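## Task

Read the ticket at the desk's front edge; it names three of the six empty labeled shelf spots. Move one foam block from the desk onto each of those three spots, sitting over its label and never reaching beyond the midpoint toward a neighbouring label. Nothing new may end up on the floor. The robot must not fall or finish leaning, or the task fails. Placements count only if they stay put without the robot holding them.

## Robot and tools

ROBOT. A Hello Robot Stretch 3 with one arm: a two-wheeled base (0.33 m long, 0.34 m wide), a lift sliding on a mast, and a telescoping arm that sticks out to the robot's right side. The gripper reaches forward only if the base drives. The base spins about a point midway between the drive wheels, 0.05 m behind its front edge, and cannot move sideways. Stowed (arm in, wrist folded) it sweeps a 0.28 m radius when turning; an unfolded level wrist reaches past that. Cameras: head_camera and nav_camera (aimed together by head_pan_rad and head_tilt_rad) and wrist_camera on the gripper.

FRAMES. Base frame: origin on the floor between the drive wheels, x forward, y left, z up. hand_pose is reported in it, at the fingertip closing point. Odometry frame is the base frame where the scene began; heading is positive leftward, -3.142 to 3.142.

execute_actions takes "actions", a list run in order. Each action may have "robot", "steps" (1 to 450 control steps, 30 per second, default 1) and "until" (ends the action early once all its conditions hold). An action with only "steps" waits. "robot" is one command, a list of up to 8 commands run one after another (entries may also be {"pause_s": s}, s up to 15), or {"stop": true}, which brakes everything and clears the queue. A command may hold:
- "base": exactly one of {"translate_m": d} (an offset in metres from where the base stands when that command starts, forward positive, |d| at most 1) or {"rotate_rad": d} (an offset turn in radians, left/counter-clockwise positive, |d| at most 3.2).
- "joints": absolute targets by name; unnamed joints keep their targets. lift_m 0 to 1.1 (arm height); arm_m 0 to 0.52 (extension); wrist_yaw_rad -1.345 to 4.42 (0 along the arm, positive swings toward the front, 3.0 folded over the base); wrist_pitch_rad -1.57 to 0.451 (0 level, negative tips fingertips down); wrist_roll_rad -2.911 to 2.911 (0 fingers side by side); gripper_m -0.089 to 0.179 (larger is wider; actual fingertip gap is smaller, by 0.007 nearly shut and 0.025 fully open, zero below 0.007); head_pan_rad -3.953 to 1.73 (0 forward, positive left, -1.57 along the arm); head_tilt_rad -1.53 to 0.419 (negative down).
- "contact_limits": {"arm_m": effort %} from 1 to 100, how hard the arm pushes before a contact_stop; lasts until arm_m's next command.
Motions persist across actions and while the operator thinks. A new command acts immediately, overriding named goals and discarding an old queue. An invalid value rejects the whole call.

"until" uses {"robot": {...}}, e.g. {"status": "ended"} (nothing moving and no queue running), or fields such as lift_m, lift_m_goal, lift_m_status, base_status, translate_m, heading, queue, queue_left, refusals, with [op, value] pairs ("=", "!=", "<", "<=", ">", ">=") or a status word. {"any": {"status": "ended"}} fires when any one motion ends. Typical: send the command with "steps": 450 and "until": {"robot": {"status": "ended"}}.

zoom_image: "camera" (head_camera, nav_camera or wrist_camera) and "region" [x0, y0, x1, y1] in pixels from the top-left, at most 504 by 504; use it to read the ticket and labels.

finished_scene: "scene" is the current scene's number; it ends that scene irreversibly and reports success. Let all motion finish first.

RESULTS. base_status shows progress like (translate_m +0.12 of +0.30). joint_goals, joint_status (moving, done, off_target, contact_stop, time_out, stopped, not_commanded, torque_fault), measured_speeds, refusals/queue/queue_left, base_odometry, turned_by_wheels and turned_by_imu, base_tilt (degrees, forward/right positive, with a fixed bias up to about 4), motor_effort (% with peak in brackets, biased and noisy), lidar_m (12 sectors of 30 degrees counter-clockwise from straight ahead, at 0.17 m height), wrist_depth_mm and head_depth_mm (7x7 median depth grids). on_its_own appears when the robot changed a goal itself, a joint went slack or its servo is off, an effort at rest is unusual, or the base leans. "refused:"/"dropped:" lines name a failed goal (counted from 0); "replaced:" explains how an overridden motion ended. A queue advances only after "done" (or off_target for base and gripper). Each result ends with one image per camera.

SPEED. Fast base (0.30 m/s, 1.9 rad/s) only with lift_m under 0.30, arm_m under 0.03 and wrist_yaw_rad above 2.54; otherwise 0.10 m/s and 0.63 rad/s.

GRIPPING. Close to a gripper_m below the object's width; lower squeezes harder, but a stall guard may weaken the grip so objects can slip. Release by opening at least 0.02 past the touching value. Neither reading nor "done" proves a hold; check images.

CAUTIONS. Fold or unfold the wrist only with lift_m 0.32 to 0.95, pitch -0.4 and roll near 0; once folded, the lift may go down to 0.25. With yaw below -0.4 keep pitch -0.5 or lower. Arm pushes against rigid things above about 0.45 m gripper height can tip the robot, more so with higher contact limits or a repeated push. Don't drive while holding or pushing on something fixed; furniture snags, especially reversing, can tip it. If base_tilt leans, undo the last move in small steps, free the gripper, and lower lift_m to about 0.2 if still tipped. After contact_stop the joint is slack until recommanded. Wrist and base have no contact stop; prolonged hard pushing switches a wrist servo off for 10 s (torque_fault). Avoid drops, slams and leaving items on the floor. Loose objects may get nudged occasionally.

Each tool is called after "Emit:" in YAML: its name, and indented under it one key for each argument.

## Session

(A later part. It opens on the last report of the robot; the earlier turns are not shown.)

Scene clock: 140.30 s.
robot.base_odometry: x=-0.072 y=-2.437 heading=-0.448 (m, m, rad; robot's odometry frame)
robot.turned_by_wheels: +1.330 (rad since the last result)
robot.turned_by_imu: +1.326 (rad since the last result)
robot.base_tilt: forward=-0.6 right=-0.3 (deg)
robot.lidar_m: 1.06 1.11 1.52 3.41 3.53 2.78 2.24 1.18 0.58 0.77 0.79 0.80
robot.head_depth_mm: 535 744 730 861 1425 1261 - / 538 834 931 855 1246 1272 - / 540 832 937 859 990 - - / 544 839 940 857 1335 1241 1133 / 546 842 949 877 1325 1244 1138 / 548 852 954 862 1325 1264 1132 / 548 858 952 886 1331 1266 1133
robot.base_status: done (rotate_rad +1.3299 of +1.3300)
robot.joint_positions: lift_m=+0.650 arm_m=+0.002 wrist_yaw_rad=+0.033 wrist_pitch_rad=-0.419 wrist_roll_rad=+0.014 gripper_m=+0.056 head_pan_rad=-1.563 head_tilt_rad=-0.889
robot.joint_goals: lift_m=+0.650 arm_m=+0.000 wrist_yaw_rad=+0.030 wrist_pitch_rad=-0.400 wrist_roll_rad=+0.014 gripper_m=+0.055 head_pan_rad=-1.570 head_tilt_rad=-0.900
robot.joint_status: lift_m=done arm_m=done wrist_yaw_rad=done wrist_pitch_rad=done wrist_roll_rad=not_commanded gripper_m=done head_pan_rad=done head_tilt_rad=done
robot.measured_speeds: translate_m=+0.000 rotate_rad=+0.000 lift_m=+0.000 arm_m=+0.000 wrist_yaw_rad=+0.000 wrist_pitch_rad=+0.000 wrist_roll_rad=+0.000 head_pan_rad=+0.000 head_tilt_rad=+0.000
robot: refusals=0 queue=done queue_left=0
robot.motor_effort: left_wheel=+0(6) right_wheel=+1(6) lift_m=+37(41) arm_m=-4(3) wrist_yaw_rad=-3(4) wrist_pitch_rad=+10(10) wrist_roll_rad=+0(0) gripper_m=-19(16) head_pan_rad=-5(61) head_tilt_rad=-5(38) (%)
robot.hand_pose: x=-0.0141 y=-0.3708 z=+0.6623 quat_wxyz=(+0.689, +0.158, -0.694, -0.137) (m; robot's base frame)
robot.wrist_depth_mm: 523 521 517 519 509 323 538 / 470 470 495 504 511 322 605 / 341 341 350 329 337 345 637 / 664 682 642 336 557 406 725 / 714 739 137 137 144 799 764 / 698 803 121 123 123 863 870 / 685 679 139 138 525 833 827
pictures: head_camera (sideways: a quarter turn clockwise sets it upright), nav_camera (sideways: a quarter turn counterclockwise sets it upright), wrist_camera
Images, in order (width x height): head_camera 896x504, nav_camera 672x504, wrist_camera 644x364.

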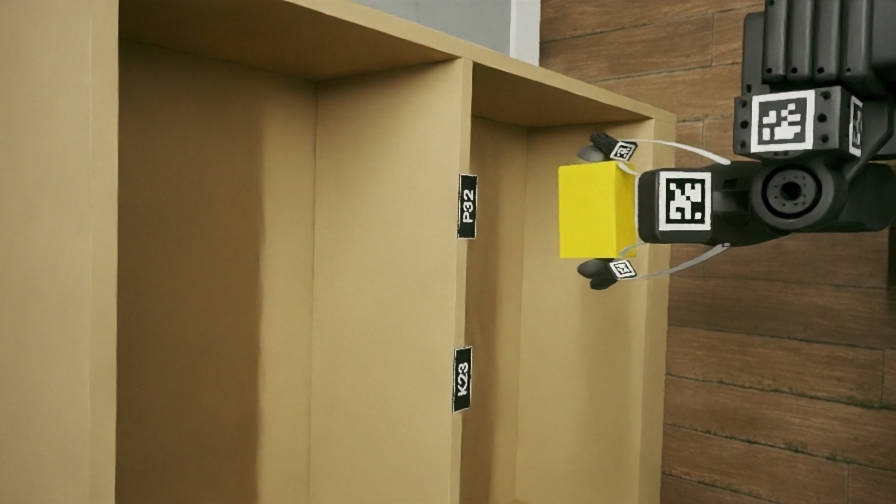

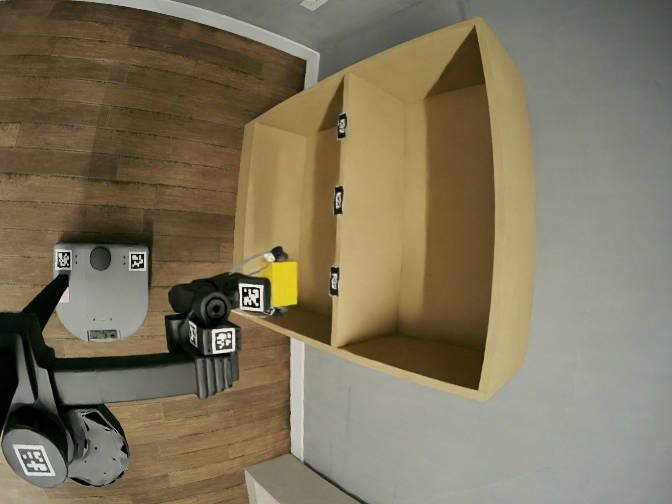

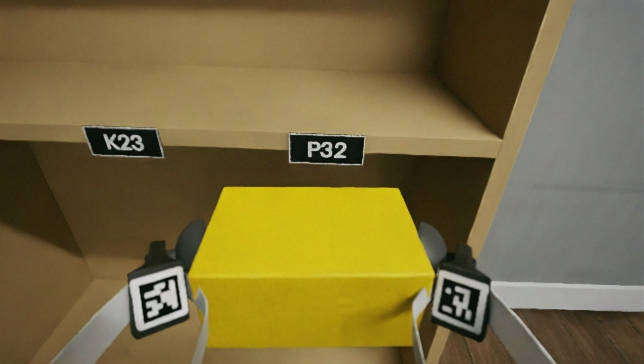

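Emit:
execute_actions:
  actions:
    - {"robot":{"base":{"translate_m":-0.008},"joints":{"lift_m":0.685}},"steps":12}
    - {"robot":[{"joints":{"arm_m":0.285,"lift_m":0.685}},{"joints":{"lift_m":0.662}}],"steps":450,"until":{"robot":{"status":"ended"}}}

Scene clock: 151.83 s.
robot.base_odometry: x=-0.079 y=-2.434 heading=-0.448 (m, m, rad; robot's odometry frame)
robot.turned_by_wheels: +0.000 (rad since the last result)
robot.turned_by_imu: +0.001 (rad since the last result)
robot.base_tilt: forward=-0.5 right=-0.3 (deg)
robot.lidar_m: 1.07 1.12 1.53 3.42 3.55 2.77 2.23 1.18 0.58 0.74 0.80 0.80
robot.head_depth_mm: 534 712 701 1208 1416 - - / 537 828 918 - 1248 1248 1133 / 541 833 938 - 1308 1243 1137 / 543 841 943 846 1329 1253 1138 / 546 848 946 881 1327 1244 1135 / 548 848 948 861 1318 1260 1137 / 550 854 950 885 1326 1267 1140
robot.base_status: done (translate_m -0.0080 of -0.0080)
robot.joint_positions: lift_m=+0.662 arm_m=+0.285 wrist_yaw_rad=+0.032 wrist_pitch_rad=-0.419 wrist_roll_rad=+0.014 gripper_m=+0.056 head_pan_rad=-1.563 head_tilt_rad=-0.889
robot.joint_goals: lift_m=+0.662 arm_m=+0.285 wrist_yaw_rad=+0.030 wrist_pitch_rad=-0.400 wrist_roll_rad=+0.014 gripper_m=+0.055 head_pan_rad=-1.570 head_tilt_rad=-0.900
robot.joint_status: lift_m=done arm_m=done wrist_yaw_rad=done wrist_pitch_rad=done wrist_roll_rad=not_commanded gripper_m=done head_pan_rad=done head_tilt_rad=done
robot.measured_speeds: translate_m=+0.000 rotate_rad=+0.000 lift_m=+0.000 arm_m=+0.000 wrist_yaw_rad=+0.000 wrist_pitch_rad=+0.000 wrist_roll_rad=+0.000 head_pan_rad=+0.000 head_tilt_rad=+0.000
robot: refusals=0 queue=done queue_left=0
robot.motor_effort: left_wheel=-1(2) right_wheel=+2(3) lift_m=+28(40) arm_m=+3(3) wrist_yaw_rad=-2(4) wrist_pitch_rad=+10(10) wrist_roll_rad=+0(0) gripper_m=-17(17) head_pan_rad=-5(4) head_tilt_rad=-5(5) (%)
robot.hand_pose: x=-0.0144 y=-0.6537 z=+0.6746 quat_wxyz=(+0.689, +0.157, -0.694, -0.137) (m; robot's base frame)
robot.wrist_depth_mm: 265 260 259 258 257 257 205 / 287 282 283 281 277 270 205 / 307 307 304 305 301 290 203 / 263 265 268 271 274 269 203 / 212 212 136 138 145 223 201 / 176 184 121 123 124 184 183 / 155 148 139 138 148 155 158
pictures: head_camera (sideways: a quarter turn clockwise sets it upright), nav_camera (sideways: a quarter turn counterclockwise sets it upright), wrist_camera
Images, in order (width x height): head_camera 896x504, nav_camera 672x504, wrist_camera 644x364.

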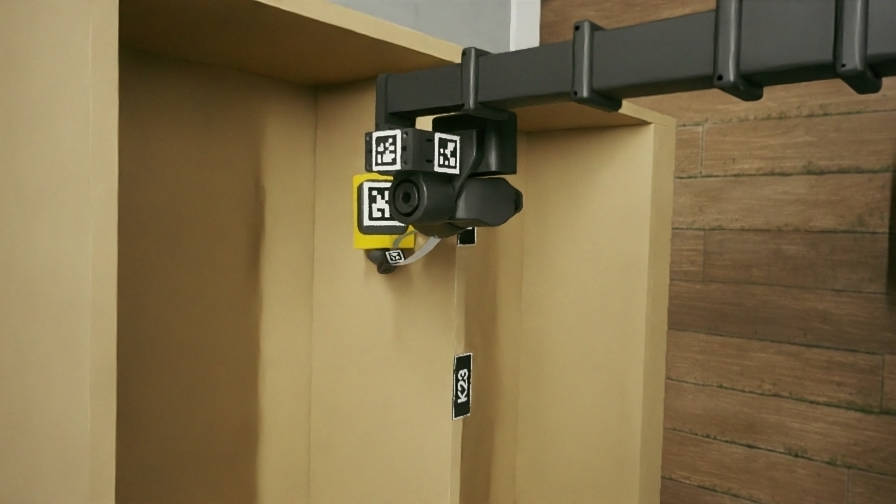

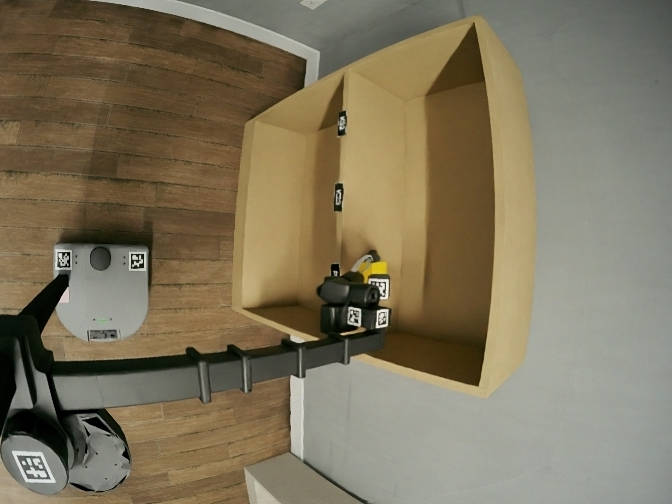

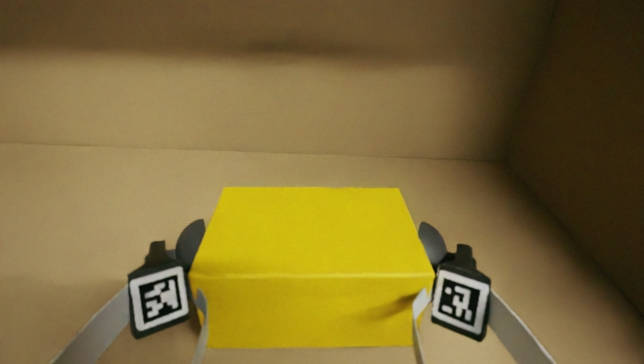

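Emit:
execute_actions:
  actions:
    - {"robot":[{"joints":{"lift_m":0.653}},{"joints":{"gripper_m":0.135}},{"joints":{"arm_m":0.0,"lift_m":0.665}}],"steps":450,"until":{"robot":{"arm_m":["<",0.05]}}}

Emit:
execute_actions:
  actions:
    - {"robot":{"joints":{"wrist_yaw_rad":2.65,"gripper_m":0.04,"lift_m":0.4,"head_tilt_rad":-0.6},"base":{"rotate_rad":1.644}},"steps":200,"until":{"robot":{"wrist_yaw_rad":[">",1.8]}}}
    - {"robot":{"joints":{"lift_m":0.29}},"steps":200,"until":{"robot":{"status":"ended"}}}
    - {"robot":{"base":{"translate_m":1.0}},"steps":200,"until":{"robot":{"translate_m":[">",0.76]}}}
    - {"robot":{"base":{"translate_m":1.0}},"steps":200,"until":{"robot":{"translate_m":[">",0.76]}}}
    - {"robot":[{"base":{"translate_m":1.0}},{"base":{"rotate_rad":1.494},"joints":{"lift_m":1.04}}],"steps":450,"until":{"robot":{"lift_m":[">",0.6]}}}
    - {"robot":[{"joints":{"lift_m":1.04,"wrist_yaw_rad":0.77,"gripper_m":0.15,"arm_m":0.12}},{"joints":{"arm_m":0.33}}],"steps":450,"until":{"robot":{"status":"ended"}}}

Scene clock: 171.83 s.
robot.base_odometry: x=-0.079 y=-2.434 heading=-0.448 (m, m, rad; robot's odometry frame)
robot.turned_by_wheels: +0.000 (rad since the last result)
robot.turned_by_imu: +0.001 (rad since the last result)
robot.base_tilt: forward=-0.5 right=-0.3 (deg)
robot.lidar_m: 1.07 1.11 1.53 3.41 3.57 2.77 2.23 1.18 0.58 0.73 0.81 0.80
robot.head_depth_mm: 535 713 701 1194 1417 - - / 538 833 918 852 1184 - 1102 / 540 834 934 840 1347 - 1114 / 544 839 942 844 1341 1248 1133 / 547 846 949 879 1322 1249 1134 / 547 849 951 865 1324 1260 1137 / 548 855 956 888 1329 1277 1141
robot.base_status: done (translate_m -0.0080 of -0.0080)
robot.joint_positions: lift_m=+0.665 arm_m=+0.048 wrist_yaw_rad=+0.032 wrist_pitch_rad=-0.417 wrist_roll_rad=+0.014 gripper_m=+0.135 head_pan_rad=-1.563 head_tilt_rad=-0.889
robot.joint_goals: lift_m=+0.665 arm_m=+0.000 wrist_yaw_rad=+0.030 wrist_pitch_rad=-0.400 wrist_roll_rad=+0.014 gripper_m=+0.135 head_pan_rad=-1.570 head_tilt_rad=-0.900
robot.joint_status: lift_m=moving arm_m=moving wrist_yaw_rad=done wrist_pitch_rad=done wrist_roll_rad=not_commanded gripper_m=done head_pan_rad=done head_tilt_rad=done
robot.measured_speeds: translate_m=+0.000 rotate_rad=+0.000 lift_m=+0.000 arm_m=-0.117 wrist_yaw_rad=+0.000 wrist_pitch_rad=+0.000 wrist_roll_rad=+0.000 head_pan_rad=+0.000 head_tilt_rad=+0.000
robot: refusals=0 queue=running queue_left=0
robot.motor_effort: left_wheel=-1(1) right_wheel=+2(2) lift_m=+37(40) arm_m=-3(4) wrist_yaw_rad=-2(2) wrist_pitch_rad=+9(10) wrist_roll_rad=+0(0) gripper_m=+0(84) head_pan_rad=-5(4) head_tilt_rad=-5(6) (%)
robot.hand_pose: x=-0.0144 y=-0.4178 z=+0.6777 quat_wxyz=(+0.689, +0.157, -0.694, -0.137) (m; robot's base frame)
robot.wrist_depth_mm: 480 474 476 468 466 309 495 / 500 495 490 494 490 307 549 / 356 359 364 337 383 305 587 / 312 310 307 305 302 300 665 / 662 657 688 667 600 701 722 / 696 - 774 744 644 800 792 / 667 704 732 727 576 815 844
pictures: head_camera (sideways: a quarter turn clockwise sets it upright), nav_camera (sideways: a quarter turn counterclockwise sets it upright), wrist_camera
Images, in order (width x height): head_camera 896x504, nav_camera 672x504, wrist_camera 644x364.

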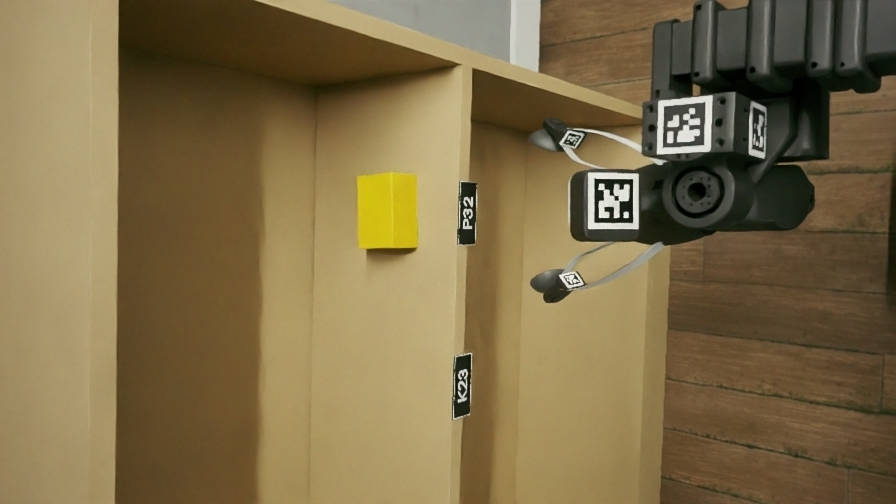

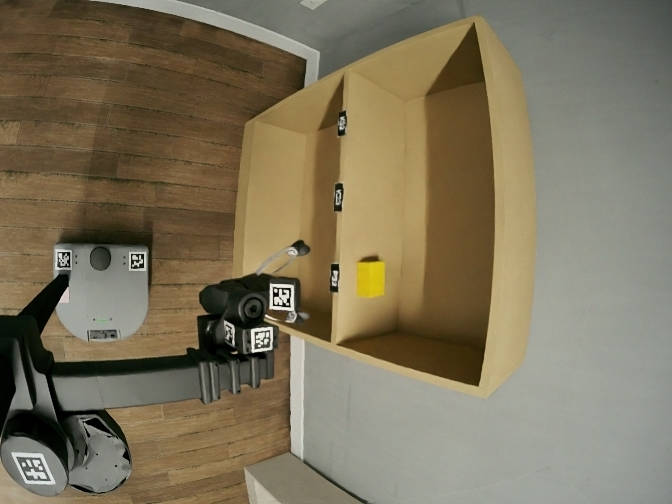

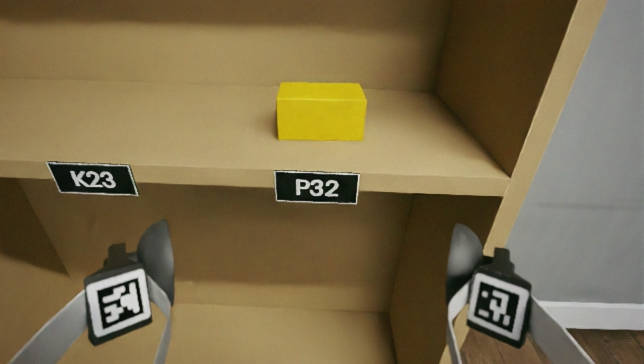

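Scene clock: 196.47 s.
robot.base_odometry: x=+0.849 y=-0.077 heading=+2.689 (m, m, rad; robot's odometry frame)
robot.turned_by_wheels: +3.138 (rad since the last result)
robot.turned_by_imu: +3.136 (rad since the last result)
robot.base_tilt: forward=-0.5 right=-0.2 (deg)
robot.lidar_m: 2.44 2.57 3.20 3.07 1.80 1.33 1.29 1.34 1.01 0.65 0.85 1.96
robot.head_depth_mm: 1105 1157 722 654 1697 1470 1262 / - - 824 657 1694 1476 1260 / 1122 - 773 658 1719 1473 1267 / 1153 1216 739 688 1121 1449 1267 / 1154 1217 692 676 1017 1444 1236 / 1160 1233 839 690 1024 1458 1273 / 1165 1236 846 696 1732 1457 1274
robot.base_status: done (rotate_rad +1.4939 of +1.4940)
robot.joint_positions: lift_m=+1.040 arm_m=+0.330 wrist_yaw_rad=+0.771 wrist_pitch_rad=-0.417 wrist_roll_rad=+0.014 gripper_m=+0.150 head_pan_rad=-1.563 head_tilt_rad=-0.606
robot.joint_goals: lift_m=+1.040 arm_m=+0.330 wrist_yaw_rad=+0.770 wrist_pitch_rad=-0.400 wrist_roll_rad=+0.014 gripper_m=+0.150 head_pan_rad=-1.570 head_tilt_rad=-0.600
robot.joint_status: lift_m=done arm_m=done wrist_yaw_rad=done wrist_pitch_rad=done wrist_roll_rad=not_commanded gripper_m=done head_pan_rad=done head_tilt_rad=done
robot.measured_speeds: translate_m=+0.000 rotate_rad=+0.000 lift_m=+0.000 arm_m=+0.000 wrist_yaw_rad=+0.000 wrist_pitch_rad=+0.000 wrist_roll_rad=+0.000 head_pan_rad=+0.000 head_tilt_rad=+0.000
robot: refusals=0 queue=done queue_left=0
robot.motor_effort: left_wheel=-1(7) right_wheel=+2(6) lift_m=+36(37) arm_m=+4(3) wrist_yaw_rad=-2(3) wrist_pitch_rad=+9(9) wrist_roll_rad=+0(0) gripper_m=-1(86) head_pan_rad=-4(4) head_tilt_rad=+3(27) (%)
robot.hand_pose: x=+0.1350 y=-0.6356 z=+1.0527 quat_wxyz=(+0.692, +0.397, -0.590, +0.122) (m; robot's base frame)
robot.wrist_depth_mm: - - - - 814 677 590 / - - 808 816 813 690 609 / 518 531 524 539 543 557 567 / 413 388 399 411 415 416 422 / 350 330 319 325 328 332 332 / - 267 270 262 217 - 277 / - 236 228 195 185 226 236
pictures: head_camera (sideways: a quarter turn clockwise sets it upright), nav_camera (sideways: a quarter turn counterclockwise sets it upright), wrist_camera
Images, in order (width x height): head_camera 896x504, nav_camera 672x504, wrist_camera 644x364.

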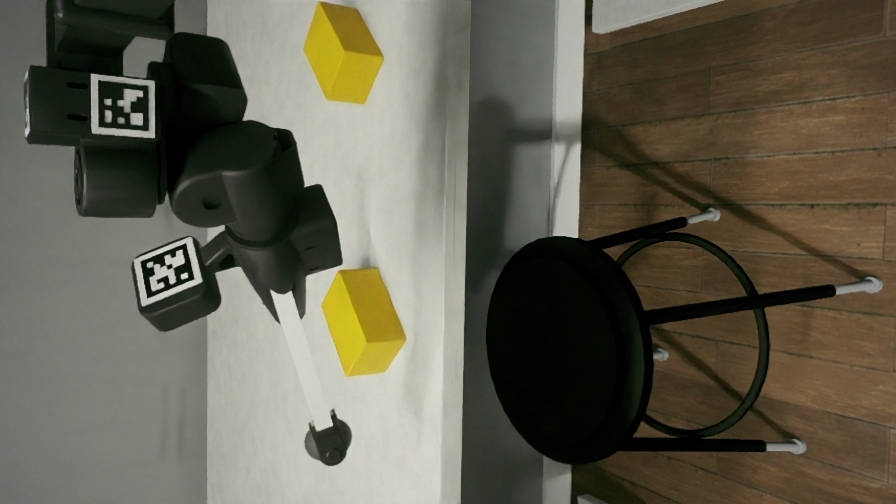

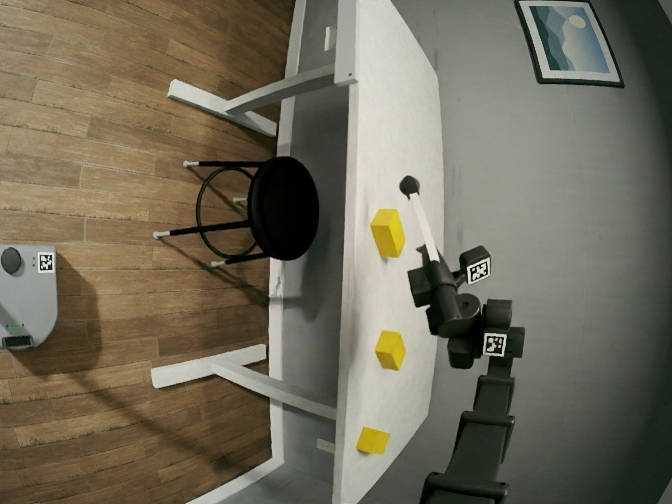

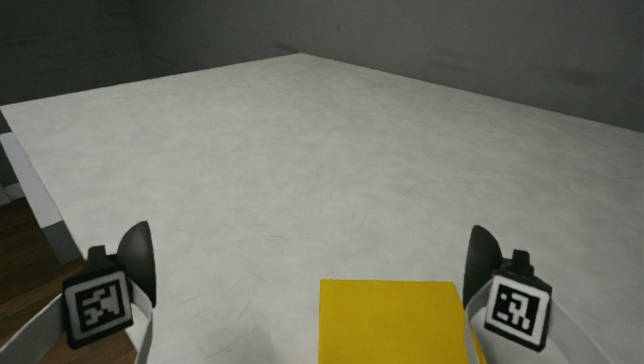

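Emit:
execute_actions:
  actions:
    - {"robot":[{"base":{"translate_m":-0.028},"joints":{"arm_m":0.374}},{"joints":{"lift_m":0.960}}],"steps":450,"until":{"robot":{"status":"ended"}}}

Scene clock: 208.83 s.
robot.base_odometry: x=+0.875 y=-0.090 heading=+2.689 (m, m, rad; robot's odometry frame)
robot.turned_by_wheels: +0.000 (rad since the last result)
robot.turned_by_imu: +0.001 (rad since the last result)
robot.base_tilt: forward=-0.4 right=-0.3 (deg)
robot.lidar_m: 2.47 2.60 3.21 3.06 1.76 1.30 1.26 1.31 1.00 0.66 0.86 1.95
robot.head_depth_mm: 1126 1216 712 655 1697 1473 1252 / 1139 1209 705 653 1704 1483 1255 / 1146 1221 - 657 1721 1483 1256 / 1147 1227 - 660 1681 1444 1264 / 1152 1231 838 691 1023 1446 1243 / 1162 1231 866 669 1024 1457 1266 / 1166 1237 842 696 1094 1429 1267
robot.base_status: done (translate_m -0.0280 of -0.0280)
robot.joint_positions: lift_m=+0.960 arm_m=+0.374 wrist_yaw_rad=+0.771 wrist_pitch_rad=-0.417 wrist_roll_rad=+0.014 gripper_m=+0.150 head_pan_rad=-1.563 head_tilt_rad=-0.606
robot.joint_goals: lift_m=+0.960 arm_m=+0.374 wrist_yaw_rad=+0.770 wrist_pitch_rad=-0.400 wrist_roll_rad=+0.014 gripper_m=+0.150 head_pan_rad=-1.570 head_tilt_rad=-0.600
robot.joint_status: lift_m=done arm_m=done wrist_yaw_rad=done wrist_pitch_rad=done wrist_roll_rad=not_commanded gripper_m=done head_pan_rad=done head_tilt_rad=done
robot.measured_speeds: translate_m=+0.000 rotate_rad=+0.000 lift_m=+0.000 arm_m=+0.000 wrist_yaw_rad=+0.000 wrist_pitch_rad=+0.000 wrist_roll_rad=+0.000 head_pan_rad=+0.000 head_tilt_rad=+0.000
robot: refusals=0 queue=done queue_left=0
robot.motor_effort: left_wheel=+0(4) right_wheel=+1(3) lift_m=+27(37) arm_m=+3(3) wrist_yaw_rad=-1(2) wrist_pitch_rad=+9(9) wrist_roll_rad=+0(0) gripper_m=+0(0) head_pan_rad=-4(4) head_tilt_rad=+3(3) (%)
robot.hand_pose: x=+0.1350 y=-0.6796 z=+0.9730 quat_wxyz=(+0.692, +0.397, -0.590, +0.122) (m; robot's base frame)
robot.wrist_depth_mm: - - - 868 760 640 552 / 482 489 498 509 527 539 529 / 326 332 340 343 347 352 361 / 247 249 254 257 260 261 267 / 202 209 138 139 151 211 210 / - 169 121 121 124 - 175 / - 142 136 135 140 145 151
pictures: head_camera (sideways: a quarter turn clockwise sets it upright), nav_camera (sideways: a quarter turn counterclockwise sets it upright), wrist_camera
Images, in order (width x height): head_camera 896x504, nav_camera 672x504, wrist_camera 644x364.

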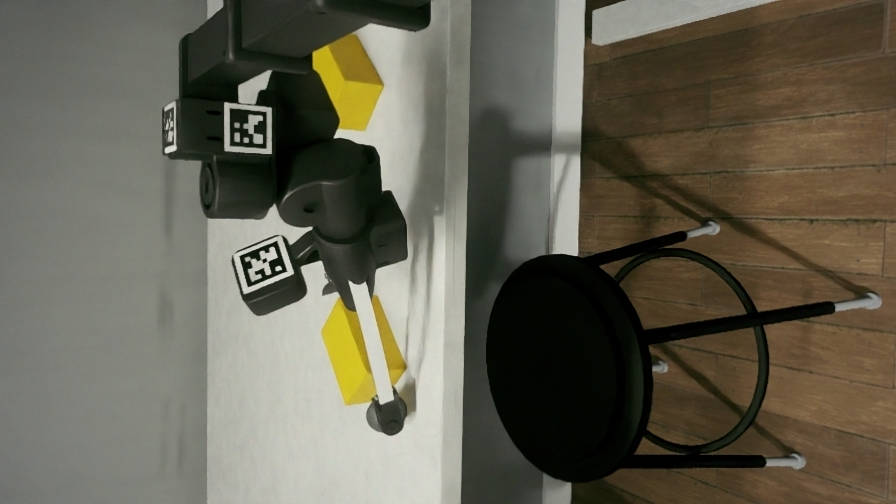

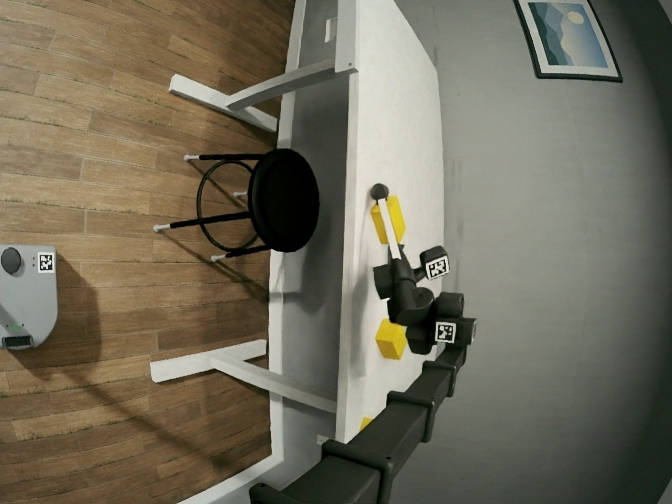

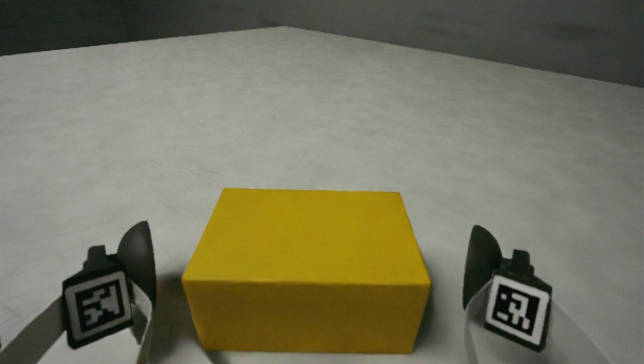

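Emit:
execute_actions:
  actions:
    - {"robot":[{"joints":{"gripper_m":0.055}},{"joints":{"lift_m":0.99}},{"joints":{"arm_m":0.0,"head_tilt_rad":-0.9,"wrist_yaw_rad":1.2}}],"steps":400,"until":{"robot":{"arm_m":["<",0.14]}}}
    - {"robot":{"joints":{"lift_m":0.29,"wrist_yaw_rad":2.62}},"steps":1}
    - {"robot":[{"base":{"rotate_rad":1.715}},{"base":{"translate_m":0.25}}],"steps":300,"until":{"robot":{"status":"ended"}}}
    - {"robot":{"base":{"translate_m":1.0}},"steps":200,"until":{"robot":{"translate_m":[">",0.645]}}}
    - {"robot":{"base":{"translate_m":1.0}},"steps":200,"until":{"robot":{"translate_m":[">",0.645]}}}
    - {"robot":[{"base":{"translate_m":1.0}},{"base":{"rotate_rad":1.431},"joints":{"lift_m":0.685}}],"steps":450,"until":{"robot":{"lift_m":[">",0.4]}}}
    - {"robot":{"joints":{"lift_m":0.685,"wrist_yaw_rad":0.03}},"steps":450,"until":{"robot":{"status":"ended"}}}

Scene clock: 244.27 s.
robot.base_odometry: x=+0.102 y=-2.518 heading=-0.448 (m, m, rad; robot's odometry frame)
robot.turned_by_wheels: +3.146 (rad since the last result)
robot.turned_by_imu: +3.144 (rad since the last result)
robot.base_tilt: forward=-0.5 right=-0.3 (deg)
robot.lidar_m: 0.84 0.88 1.23 3.18 3.59 2.98 2.13 1.21 0.70 0.83 0.66 0.86
robot.head_depth_mm: 535 832 934 832 1306 1260 - / 537 841 937 874 1313 1261 - / 540 846 941 860 640 - - / 542 853 942 878 1244 1259 1135 / 547 865 946 879 1326 1267 1134 / 546 871 957 883 1282 1268 1136 / 550 848 909 884 1408 1269 1140
robot.base_status: done (rotate_rad +1.4309 of +1.4310)
robot.joint_positions: lift_m=+0.685 arm_m=+0.002 wrist_yaw_rad=+0.033 wrist_pitch_rad=-0.419 wrist_roll_rad=+0.014 gripper_m=+0.056 head_pan_rad=-1.564 head_tilt_rad=-0.889
robot.joint_goals: lift_m=+0.685 arm_m=+0.000 wrist_yaw_rad=+0.030 wrist_pitch_rad=-0.400 wrist_roll_rad=+0.014 gripper_m=+0.055 head_pan_rad=-1.570 head_tilt_rad=-0.900
robot.joint_status: lift_m=done arm_m=done wrist_yaw_rad=done wrist_pitch_rad=done wrist_roll_rad=not_commanded gripper_m=done head_pan_rad=done head_tilt_rad=done
robot.measured_speeds: translate_m=+0.000 rotate_rad=+0.000 lift_m=+0.000 arm_m=+0.000 wrist_yaw_rad=+0.000 wrist_pitch_rad=+0.000 wrist_roll_rad=+0.000 head_pan_rad=+0.000 head_tilt_rad=+0.000
robot: refusals=0 queue=done queue_left=0
robot.motor_effort: left_wheel=-1(7) right_wheel=+2(5) lift_m=+37(38) arm_m=-3(4) wrist_yaw_rad=-3(3) wrist_pitch_rad=+10(10) wrist_roll_rad=+0(0) gripper_m=-17(95) head_pan_rad=-5(4) head_tilt_rad=-5(27) (%)
robot.hand_pose: x=-0.0141 y=-0.3708 z=+0.6972 quat_wxyz=(+0.689, +0.158, -0.694, -0.137) (m; robot's base frame)
robot.wrist_depth_mm: 414 527 526 530 518 505 492 / 410 545 573 569 546 545 504 / 385 413 415 423 427 391 417 / 416 525 679 356 360 359 365 / 488 589 137 139 146 694 492 / 889 545 122 123 124 666 493 / 850 669 711 138 728 714 562
pictures: head_camera (sideways: a quarter turn clockwise sets it upright), nav_camera (sideways: a quarter turn counterclockwise sets it upright), wrist_camera
Images, in order (width x height): head_camera 896x504, nav_camera 672x504, wrist_camera 644x364.

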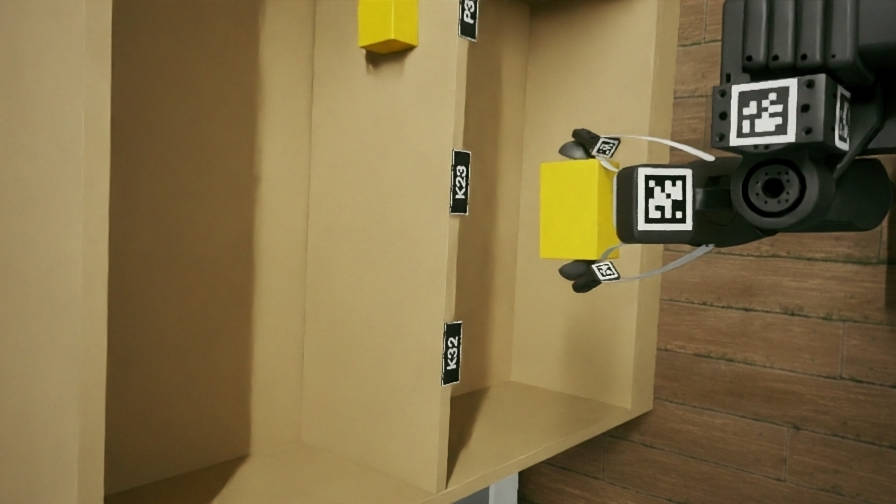

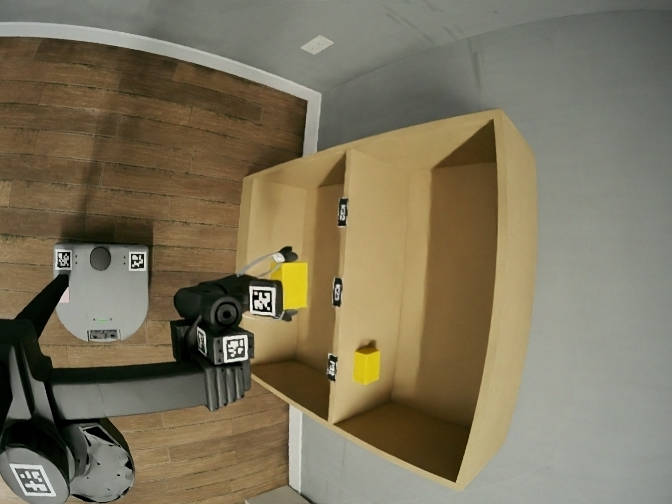

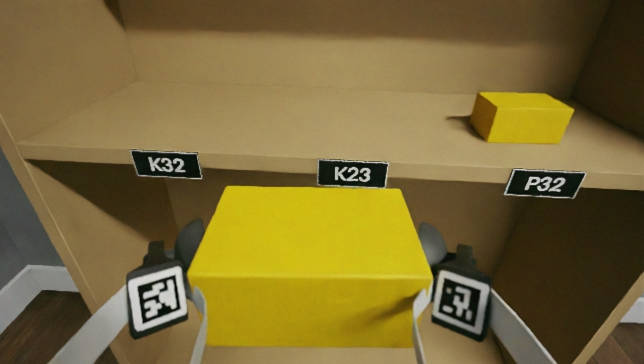

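Emit:
execute_actions:
  actions:
    - {"robot":[{"base":{"translate_m":-0.036},"joints":{"arm_m":0.295}},{"joints":{"lift_m":0.654}},{"joints":{"gripper_m":0.13}},{"joints":{"arm_m":0.0,"lift_m":0.665}}],"steps":450,"until":{"robot":{"arm_m":["<",0.05],"gripper_m":[">",0.12]}}}

Emit:
execute_actions:
  actions:
    - {"robot":{"joints":{"wrist_yaw_rad":2.65,"gripper_m":0.04,"lift_m":0.4,"head_tilt_rad":-0.6},"base":{"rotate_rad":1.581}},"steps":200,"until":{"robot":{"wrist_yaw_rad":[">",1.8]}}}
    - {"robot":{"joints":{"lift_m":0.29}},"steps":200,"until":{"robot":{"status":"ended"}}}
    - {"robot":{"base":{"translate_m":1.0}},"steps":200,"until":{"robot":{"translate_m":[">",0.76]}}}
    - {"robot":{"base":{"translate_m":1.0}},"steps":200,"until":{"robot":{"translate_m":[">",0.76]}}}
    - {"robot":[{"base":{"translate_m":1.0}},{"base":{"rotate_rad":1.547},"joints":{"lift_m":1.04}}],"steps":450,"until":{"robot":{"lift_m":[">",0.6]}}}
    - {"robot":[{"joints":{"lift_m":1.04,"wrist_yaw_rad":0.8,"gripper_m":0.15,"arm_m":0.14}},{"joints":{"arm_m":0.38}}],"steps":450,"until":{"robot":{"status":"ended"}}}

Scene clock: 265.20 s.
robot.base_odometry: x=+0.070 y=-2.502 heading=-0.448 (m, m, rad; robot's odometry frame)
robot.turned_by_wheels: +0.000 (rad since the last result)
robot.turned_by_imu: +0.002 (rad since the last result)
robot.base_tilt: forward=-0.5 right=-0.2 (deg)
robot.lidar_m: 0.88 0.92 1.29 3.38 3.59 2.95 2.09 1.20 0.68 0.83 0.68 0.90
robot.head_depth_mm: 534 834 929 834 1292 - - / 537 839 936 873 1315 - 1097 / 540 845 942 857 1345 - 1109 / 543 858 942 859 1351 1254 1134 / 543 864 949 879 1324 1271 1132 / 548 869 952 881 1293 1272 1134 / 551 876 950 927 1369 1275 1141
robot.base_status: done (translate_m -0.0360 of -0.0360)
robot.joint_positions: lift_m=+0.665 arm_m=+0.049 wrist_yaw_rad=+0.032 wrist_pitch_rad=-0.419 wrist_roll_rad=+0.014 gripper_m=+0.130 head_pan_rad=-1.564 head_tilt_rad=-0.889
robot.joint_goals: lift_m=+0.665 arm_m=+0.000 wrist_yaw_rad=+0.030 wrist_pitch_rad=-0.400 wrist_roll_rad=+0.014 gripper_m=+0.130 head_pan_rad=-1.570 head_tilt_rad=-0.900
robot.joint_status: lift_m=moving arm_m=moving wrist_yaw_rad=done wrist_pitch_rad=done wrist_roll_rad=not_commanded gripper_m=done head_pan_rad=done head_tilt_rad=done
robot.measured_speeds: translate_m=+0.000 rotate_rad=+0.000 lift_m=+0.000 arm_m=-0.117 wrist_yaw_rad=+0.000 wrist_pitch_rad=+0.000 wrist_roll_rad=+0.000 head_pan_rad=+0.000 head_tilt_rad=+0.000
robot: refusals=0 queue=running queue_left=0
robot.motor_effort: left_wheel=-1(6) right_wheel=+2(2) lift_m=+37(37) arm_m=-4(4) wrist_yaw_rad=-2(3) wrist_pitch_rad=+10(10) wrist_roll_rad=+0(0) gripper_m=-1(86) head_pan_rad=-4(4) head_tilt_rad=-5(5) (%)
robot.hand_pose: x=-0.0144 y=-0.4181 z=+0.6773 quat_wxyz=(+0.689, +0.157, -0.694, -0.138) (m; robot's base frame)
robot.wrist_depth_mm: 452 488 485 477 470 461 449 / 441 517 508 505 510 484 459 / 351 354 365 343 373 340 365 / 427 326 635 313 313 305 303 / 457 620 703 689 685 640 458 / 469 - 797 762 772 583 446 / 536 697 724 739 730 684 444
pictures: head_camera (sideways: a quarter turn clockwise sets it upright), nav_camera (sideways: a quarter turn counterclockwise sets it upright), wrist_camera
Images, in order (width x height): head_camera 896x504, nav_camera 672x504, wrist_camera 644x364.

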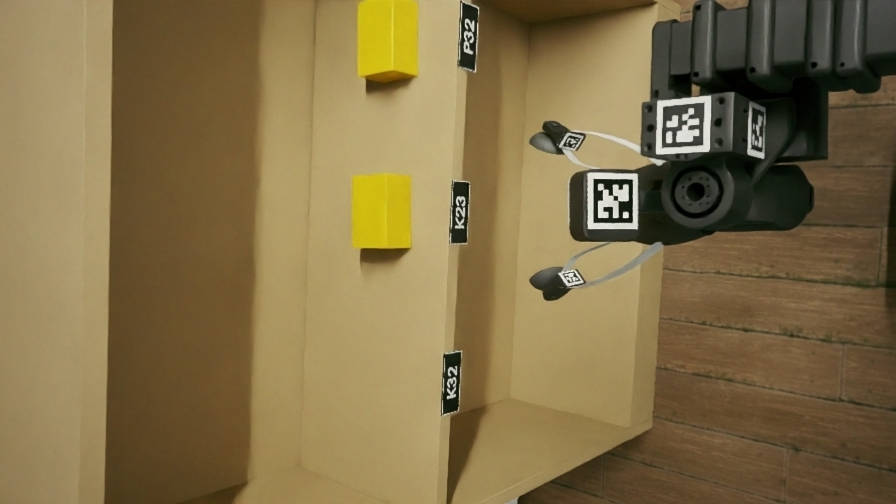

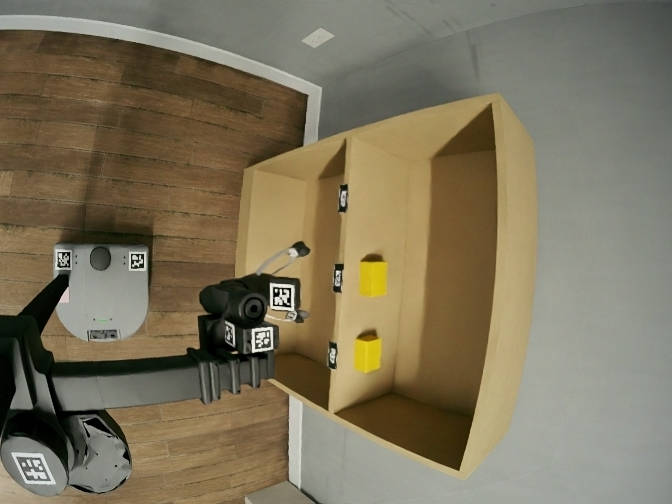

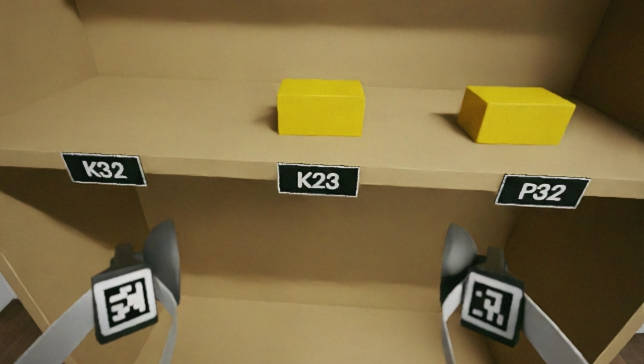

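Scene clock: 290.07 s.
robot.base_odometry: x=+1.143 y=-0.208 heading=+2.680 (m, m, rad; robot's odometry frame)
robot.turned_by_wheels: +3.128 (rad since the last result)
robot.turned_by_imu: +3.126 (rad since the last result)
robot.base_tilt: forward=-0.5 right=-0.3 (deg)
robot.lidar_m: 2.73 2.88 3.27 3.10 1.38 1.03 1.00 1.04 0.91 0.90 0.75 1.35
robot.head_depth_mm: 1087 1208 823 653 1687 1467 1250 / - - 829 630 1210 1376 1230 / 1107 - 789 658 1704 1484 1264 / 1145 - 754 660 1715 1482 1257 / 1146 1228 721 662 1744 1487 1265 / 1155 1231 799 664 1693 1456 1259 / 1153 1247 841 665 1059 1486 1246
robot.base_status: done (rotate_rad +1.5469 of +1.5470)
robot.joint_positions: lift_m=+1.040 arm_m=+0.380 wrist_yaw_rad=+0.801 wrist_pitch_rad=-0.419 wrist_roll_rad=+0.014 gripper_m=+0.150 head_pan_rad=-1.564 head_tilt_rad=-0.606
robot.joint_goals: lift_m=+1.040 arm_m=+0.380 wrist_yaw_rad=+0.800 wrist_pitch_rad=-0.400 wrist_roll_rad=+0.014 gripper_m=+0.150 head_pan_rad=-1.570 head_tilt_rad=-0.600
robot.joint_status: lift_m=done arm_m=done wrist_yaw_rad=done wrist_pitch_rad=done wrist_roll_rad=not_commanded gripper_m=done head_pan_rad=done head_tilt_rad=done
robot.measured_speeds: translate_m=+0.000 rotate_rad=+0.000 lift_m=+0.000 arm_m=+0.000 wrist_yaw_rad=+0.000 wrist_pitch_rad=+0.000 wrist_roll_rad=+0.000 head_pan_rad=+0.000 head_tilt_rad=+0.000
robot: refusals=0 queue=done queue_left=0
robot.motor_effort: left_wheel=-1(7) right_wheel=+1(5) lift_m=+36(37) arm_m=+3(3) wrist_yaw_rad=-2(4) wrist_pitch_rad=+10(10) wrist_roll_rad=+0(0) gripper_m=+0(84) head_pan_rad=-4(4) head_tilt_rad=+3(26) (%)
robot.hand_pose: x=+0.1396 y=-0.6807 z=+1.0523 quat_wxyz=(+0.690, +0.406, -0.584, +0.131) (m; robot's base frame)
robot.wrist_depth_mm: - - - 975 766 632 541 / 762 780 794 804 774 659 554 / 508 521 529 532 539 554 541 / 386 395 394 399 408 417 420 / 314 326 317 324 324 330 335 / 277 264 268 262 271 - 277 / 229 224 231 195 185 226 236
pictures: head_camera (sideways: a quarter turn clockwise sets it upright), nav_camera (sideways: a quarter turn counterclockwise sets it upright), wrist_camera
Images, in order (width x height): head_camera 896x504, nav_camera 672x504, wrist_camera 644x364.

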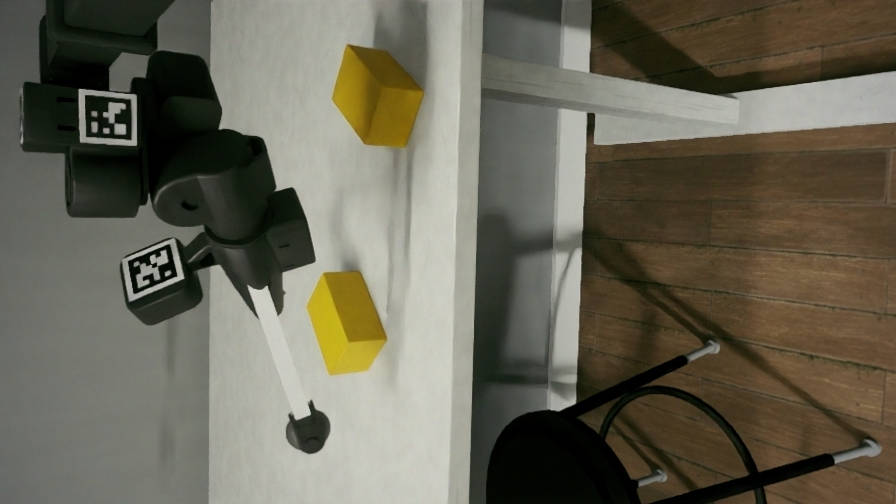

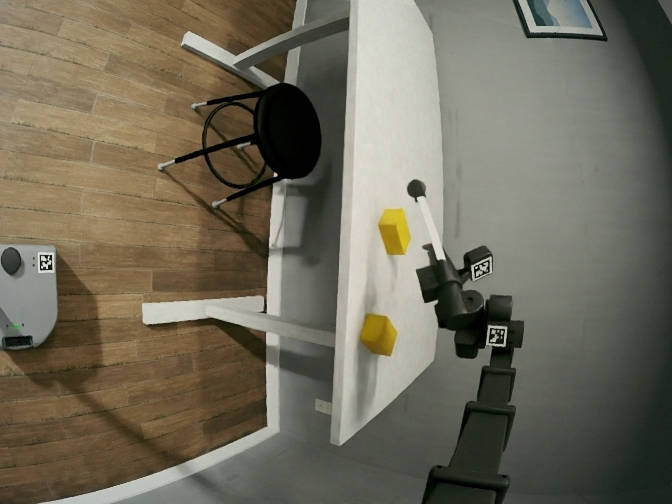

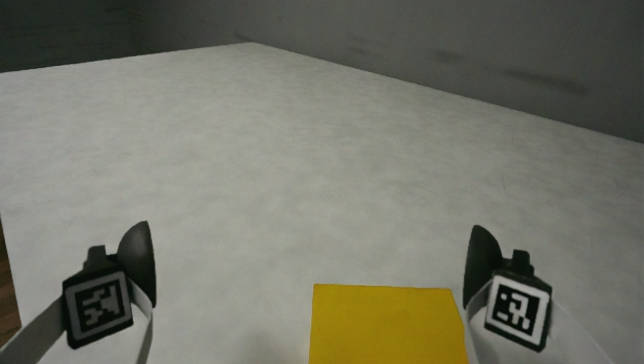

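Emit:
execute_actions:
  actions:
    - {"robot":[{"base":{"translate_m":-0.023},"joints":{"arm_m":0.413,"wrist_yaw_rad":0.77}},{"joints":{"lift_m":0.962}}],"steps":450,"until":{"robot":{"status":"ended"}}}

Scene clock: 302.07 s.
robot.base_odometry: x=+1.164 y=-0.218 heading=+2.680 (m, m, rad; robot's odometry frame)
robot.turned_by_wheels: +0.000 (rad since the last result)
robot.turned_by_imu: +0.001 (rad since the last result)
robot.base_tilt: forward=-0.4 right=-0.3 (deg)
robot.lidar_m: 2.75 2.90 3.28 3.10 1.34 1.01 0.97 1.02 1.38 0.89 0.76 1.36
robot.head_depth_mm: 1110 1190 764 654 1674 1475 1252 / 1123 1188 687 632 1205 1379 1224 / 1130 1207 - 656 1687 1479 1262 / 1139 1221 - 660 1717 1478 1261 / 1143 1228 788 662 1729 1488 1260 / 1148 1242 886 665 1716 1450 1265 / 1165 1242 847 665 1088 1489 1248
robot.base_status: done (translate_m -0.0230 of -0.0230)
robot.joint_positions: lift_m=+0.962 arm_m=+0.413 wrist_yaw_rad=+0.773 wrist_pitch_rad=-0.419 wrist_roll_rad=+0.014 gripper_m=+0.150 head_pan_rad=-1.564 head_tilt_rad=-0.606
robot.joint_goals: lift_m=+0.962 arm_m=+0.413 wrist_yaw_rad=+0.770 wrist_pitch_rad=-0.400 wrist_roll_rad=+0.014 gripper_m=+0.150 head_pan_rad=-1.570 head_tilt_rad=-0.600
robot.joint_status: lift_m=done arm_m=done wrist_yaw_rad=done wrist_pitch_rad=done wrist_roll_rad=not_commanded gripper_m=done head_pan_rad=done head_tilt_rad=done
robot.measured_speeds: translate_m=+0.000 rotate_rad=+0.000 lift_m=+0.000 arm_m=+0.000 wrist_yaw_rad=+0.000 wrist_pitch_rad=+0.000 wrist_roll_rad=+0.000 head_pan_rad=+0.000 head_tilt_rad=+0.000
robot: refusals=0 queue=done queue_left=0
robot.motor_effort: left_wheel=-1(4) right_wheel=+2(2) lift_m=+29(37) arm_m=+3(3) wrist_yaw_rad=-3(5) wrist_pitch_rad=+10(10) wrist_roll_rad=+0(0) gripper_m=+1(1) head_pan_rad=-4(4) head_tilt_rad=+3(3) (%)
robot.hand_pose: x=+0.1350 y=-0.7183 z=+0.9746 quat_wxyz=(+0.692, +0.398, -0.590, +0.121) (m; robot's base frame)
robot.wrist_depth_mm: - 939 964 828 724 591 515 / 482 494 502 516 525 539 514 / 331 333 339 347 352 360 362 / 250 252 256 257 261 265 270 / 203 212 140 139 194 210 214 / - 170 121 121 124 - 178 / - 143 135 135 141 146 152
pictures: head_camera (sideways: a quarter turn clockwise sets it upright), nav_camera (sideways: a quarter turn counterclockwise sets it upright), wrist_camera
Images, in order (width x height): head_camera 896x504, nav_camera 672x504, wrist_camera 644x364.

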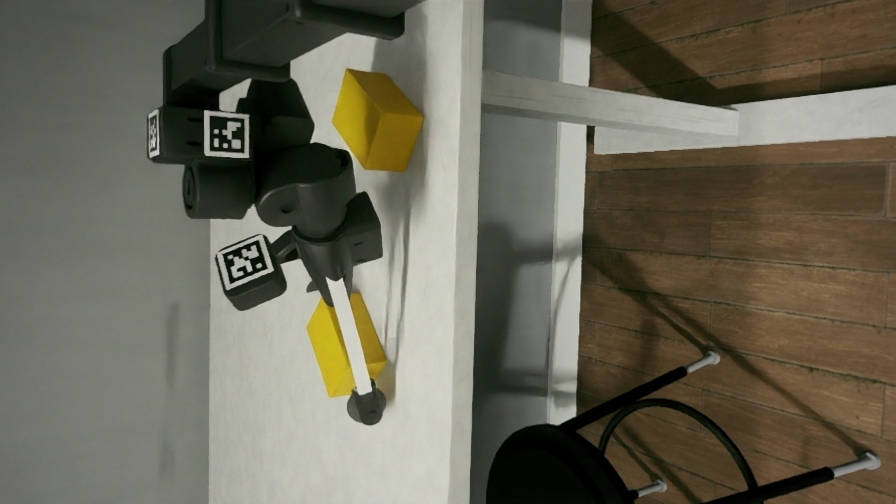

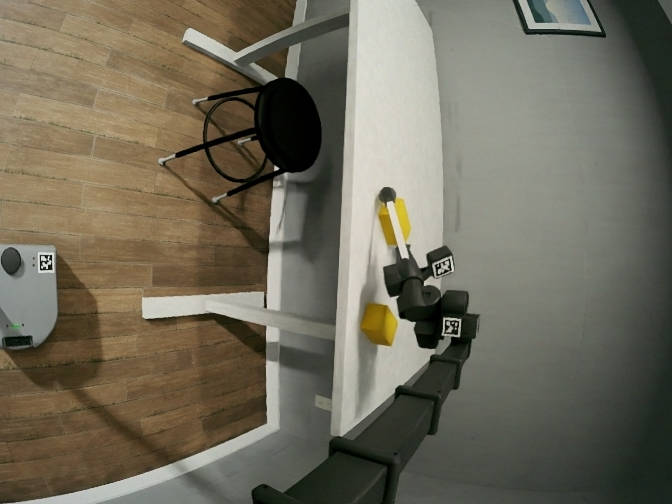

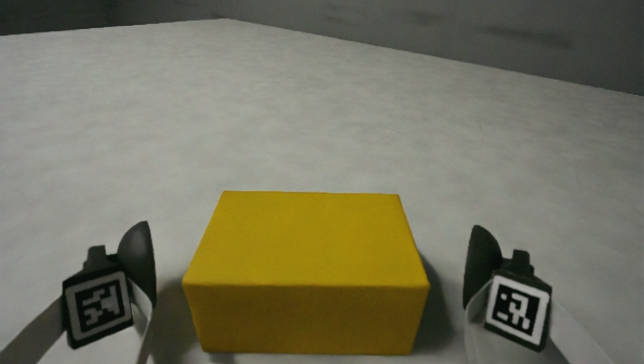

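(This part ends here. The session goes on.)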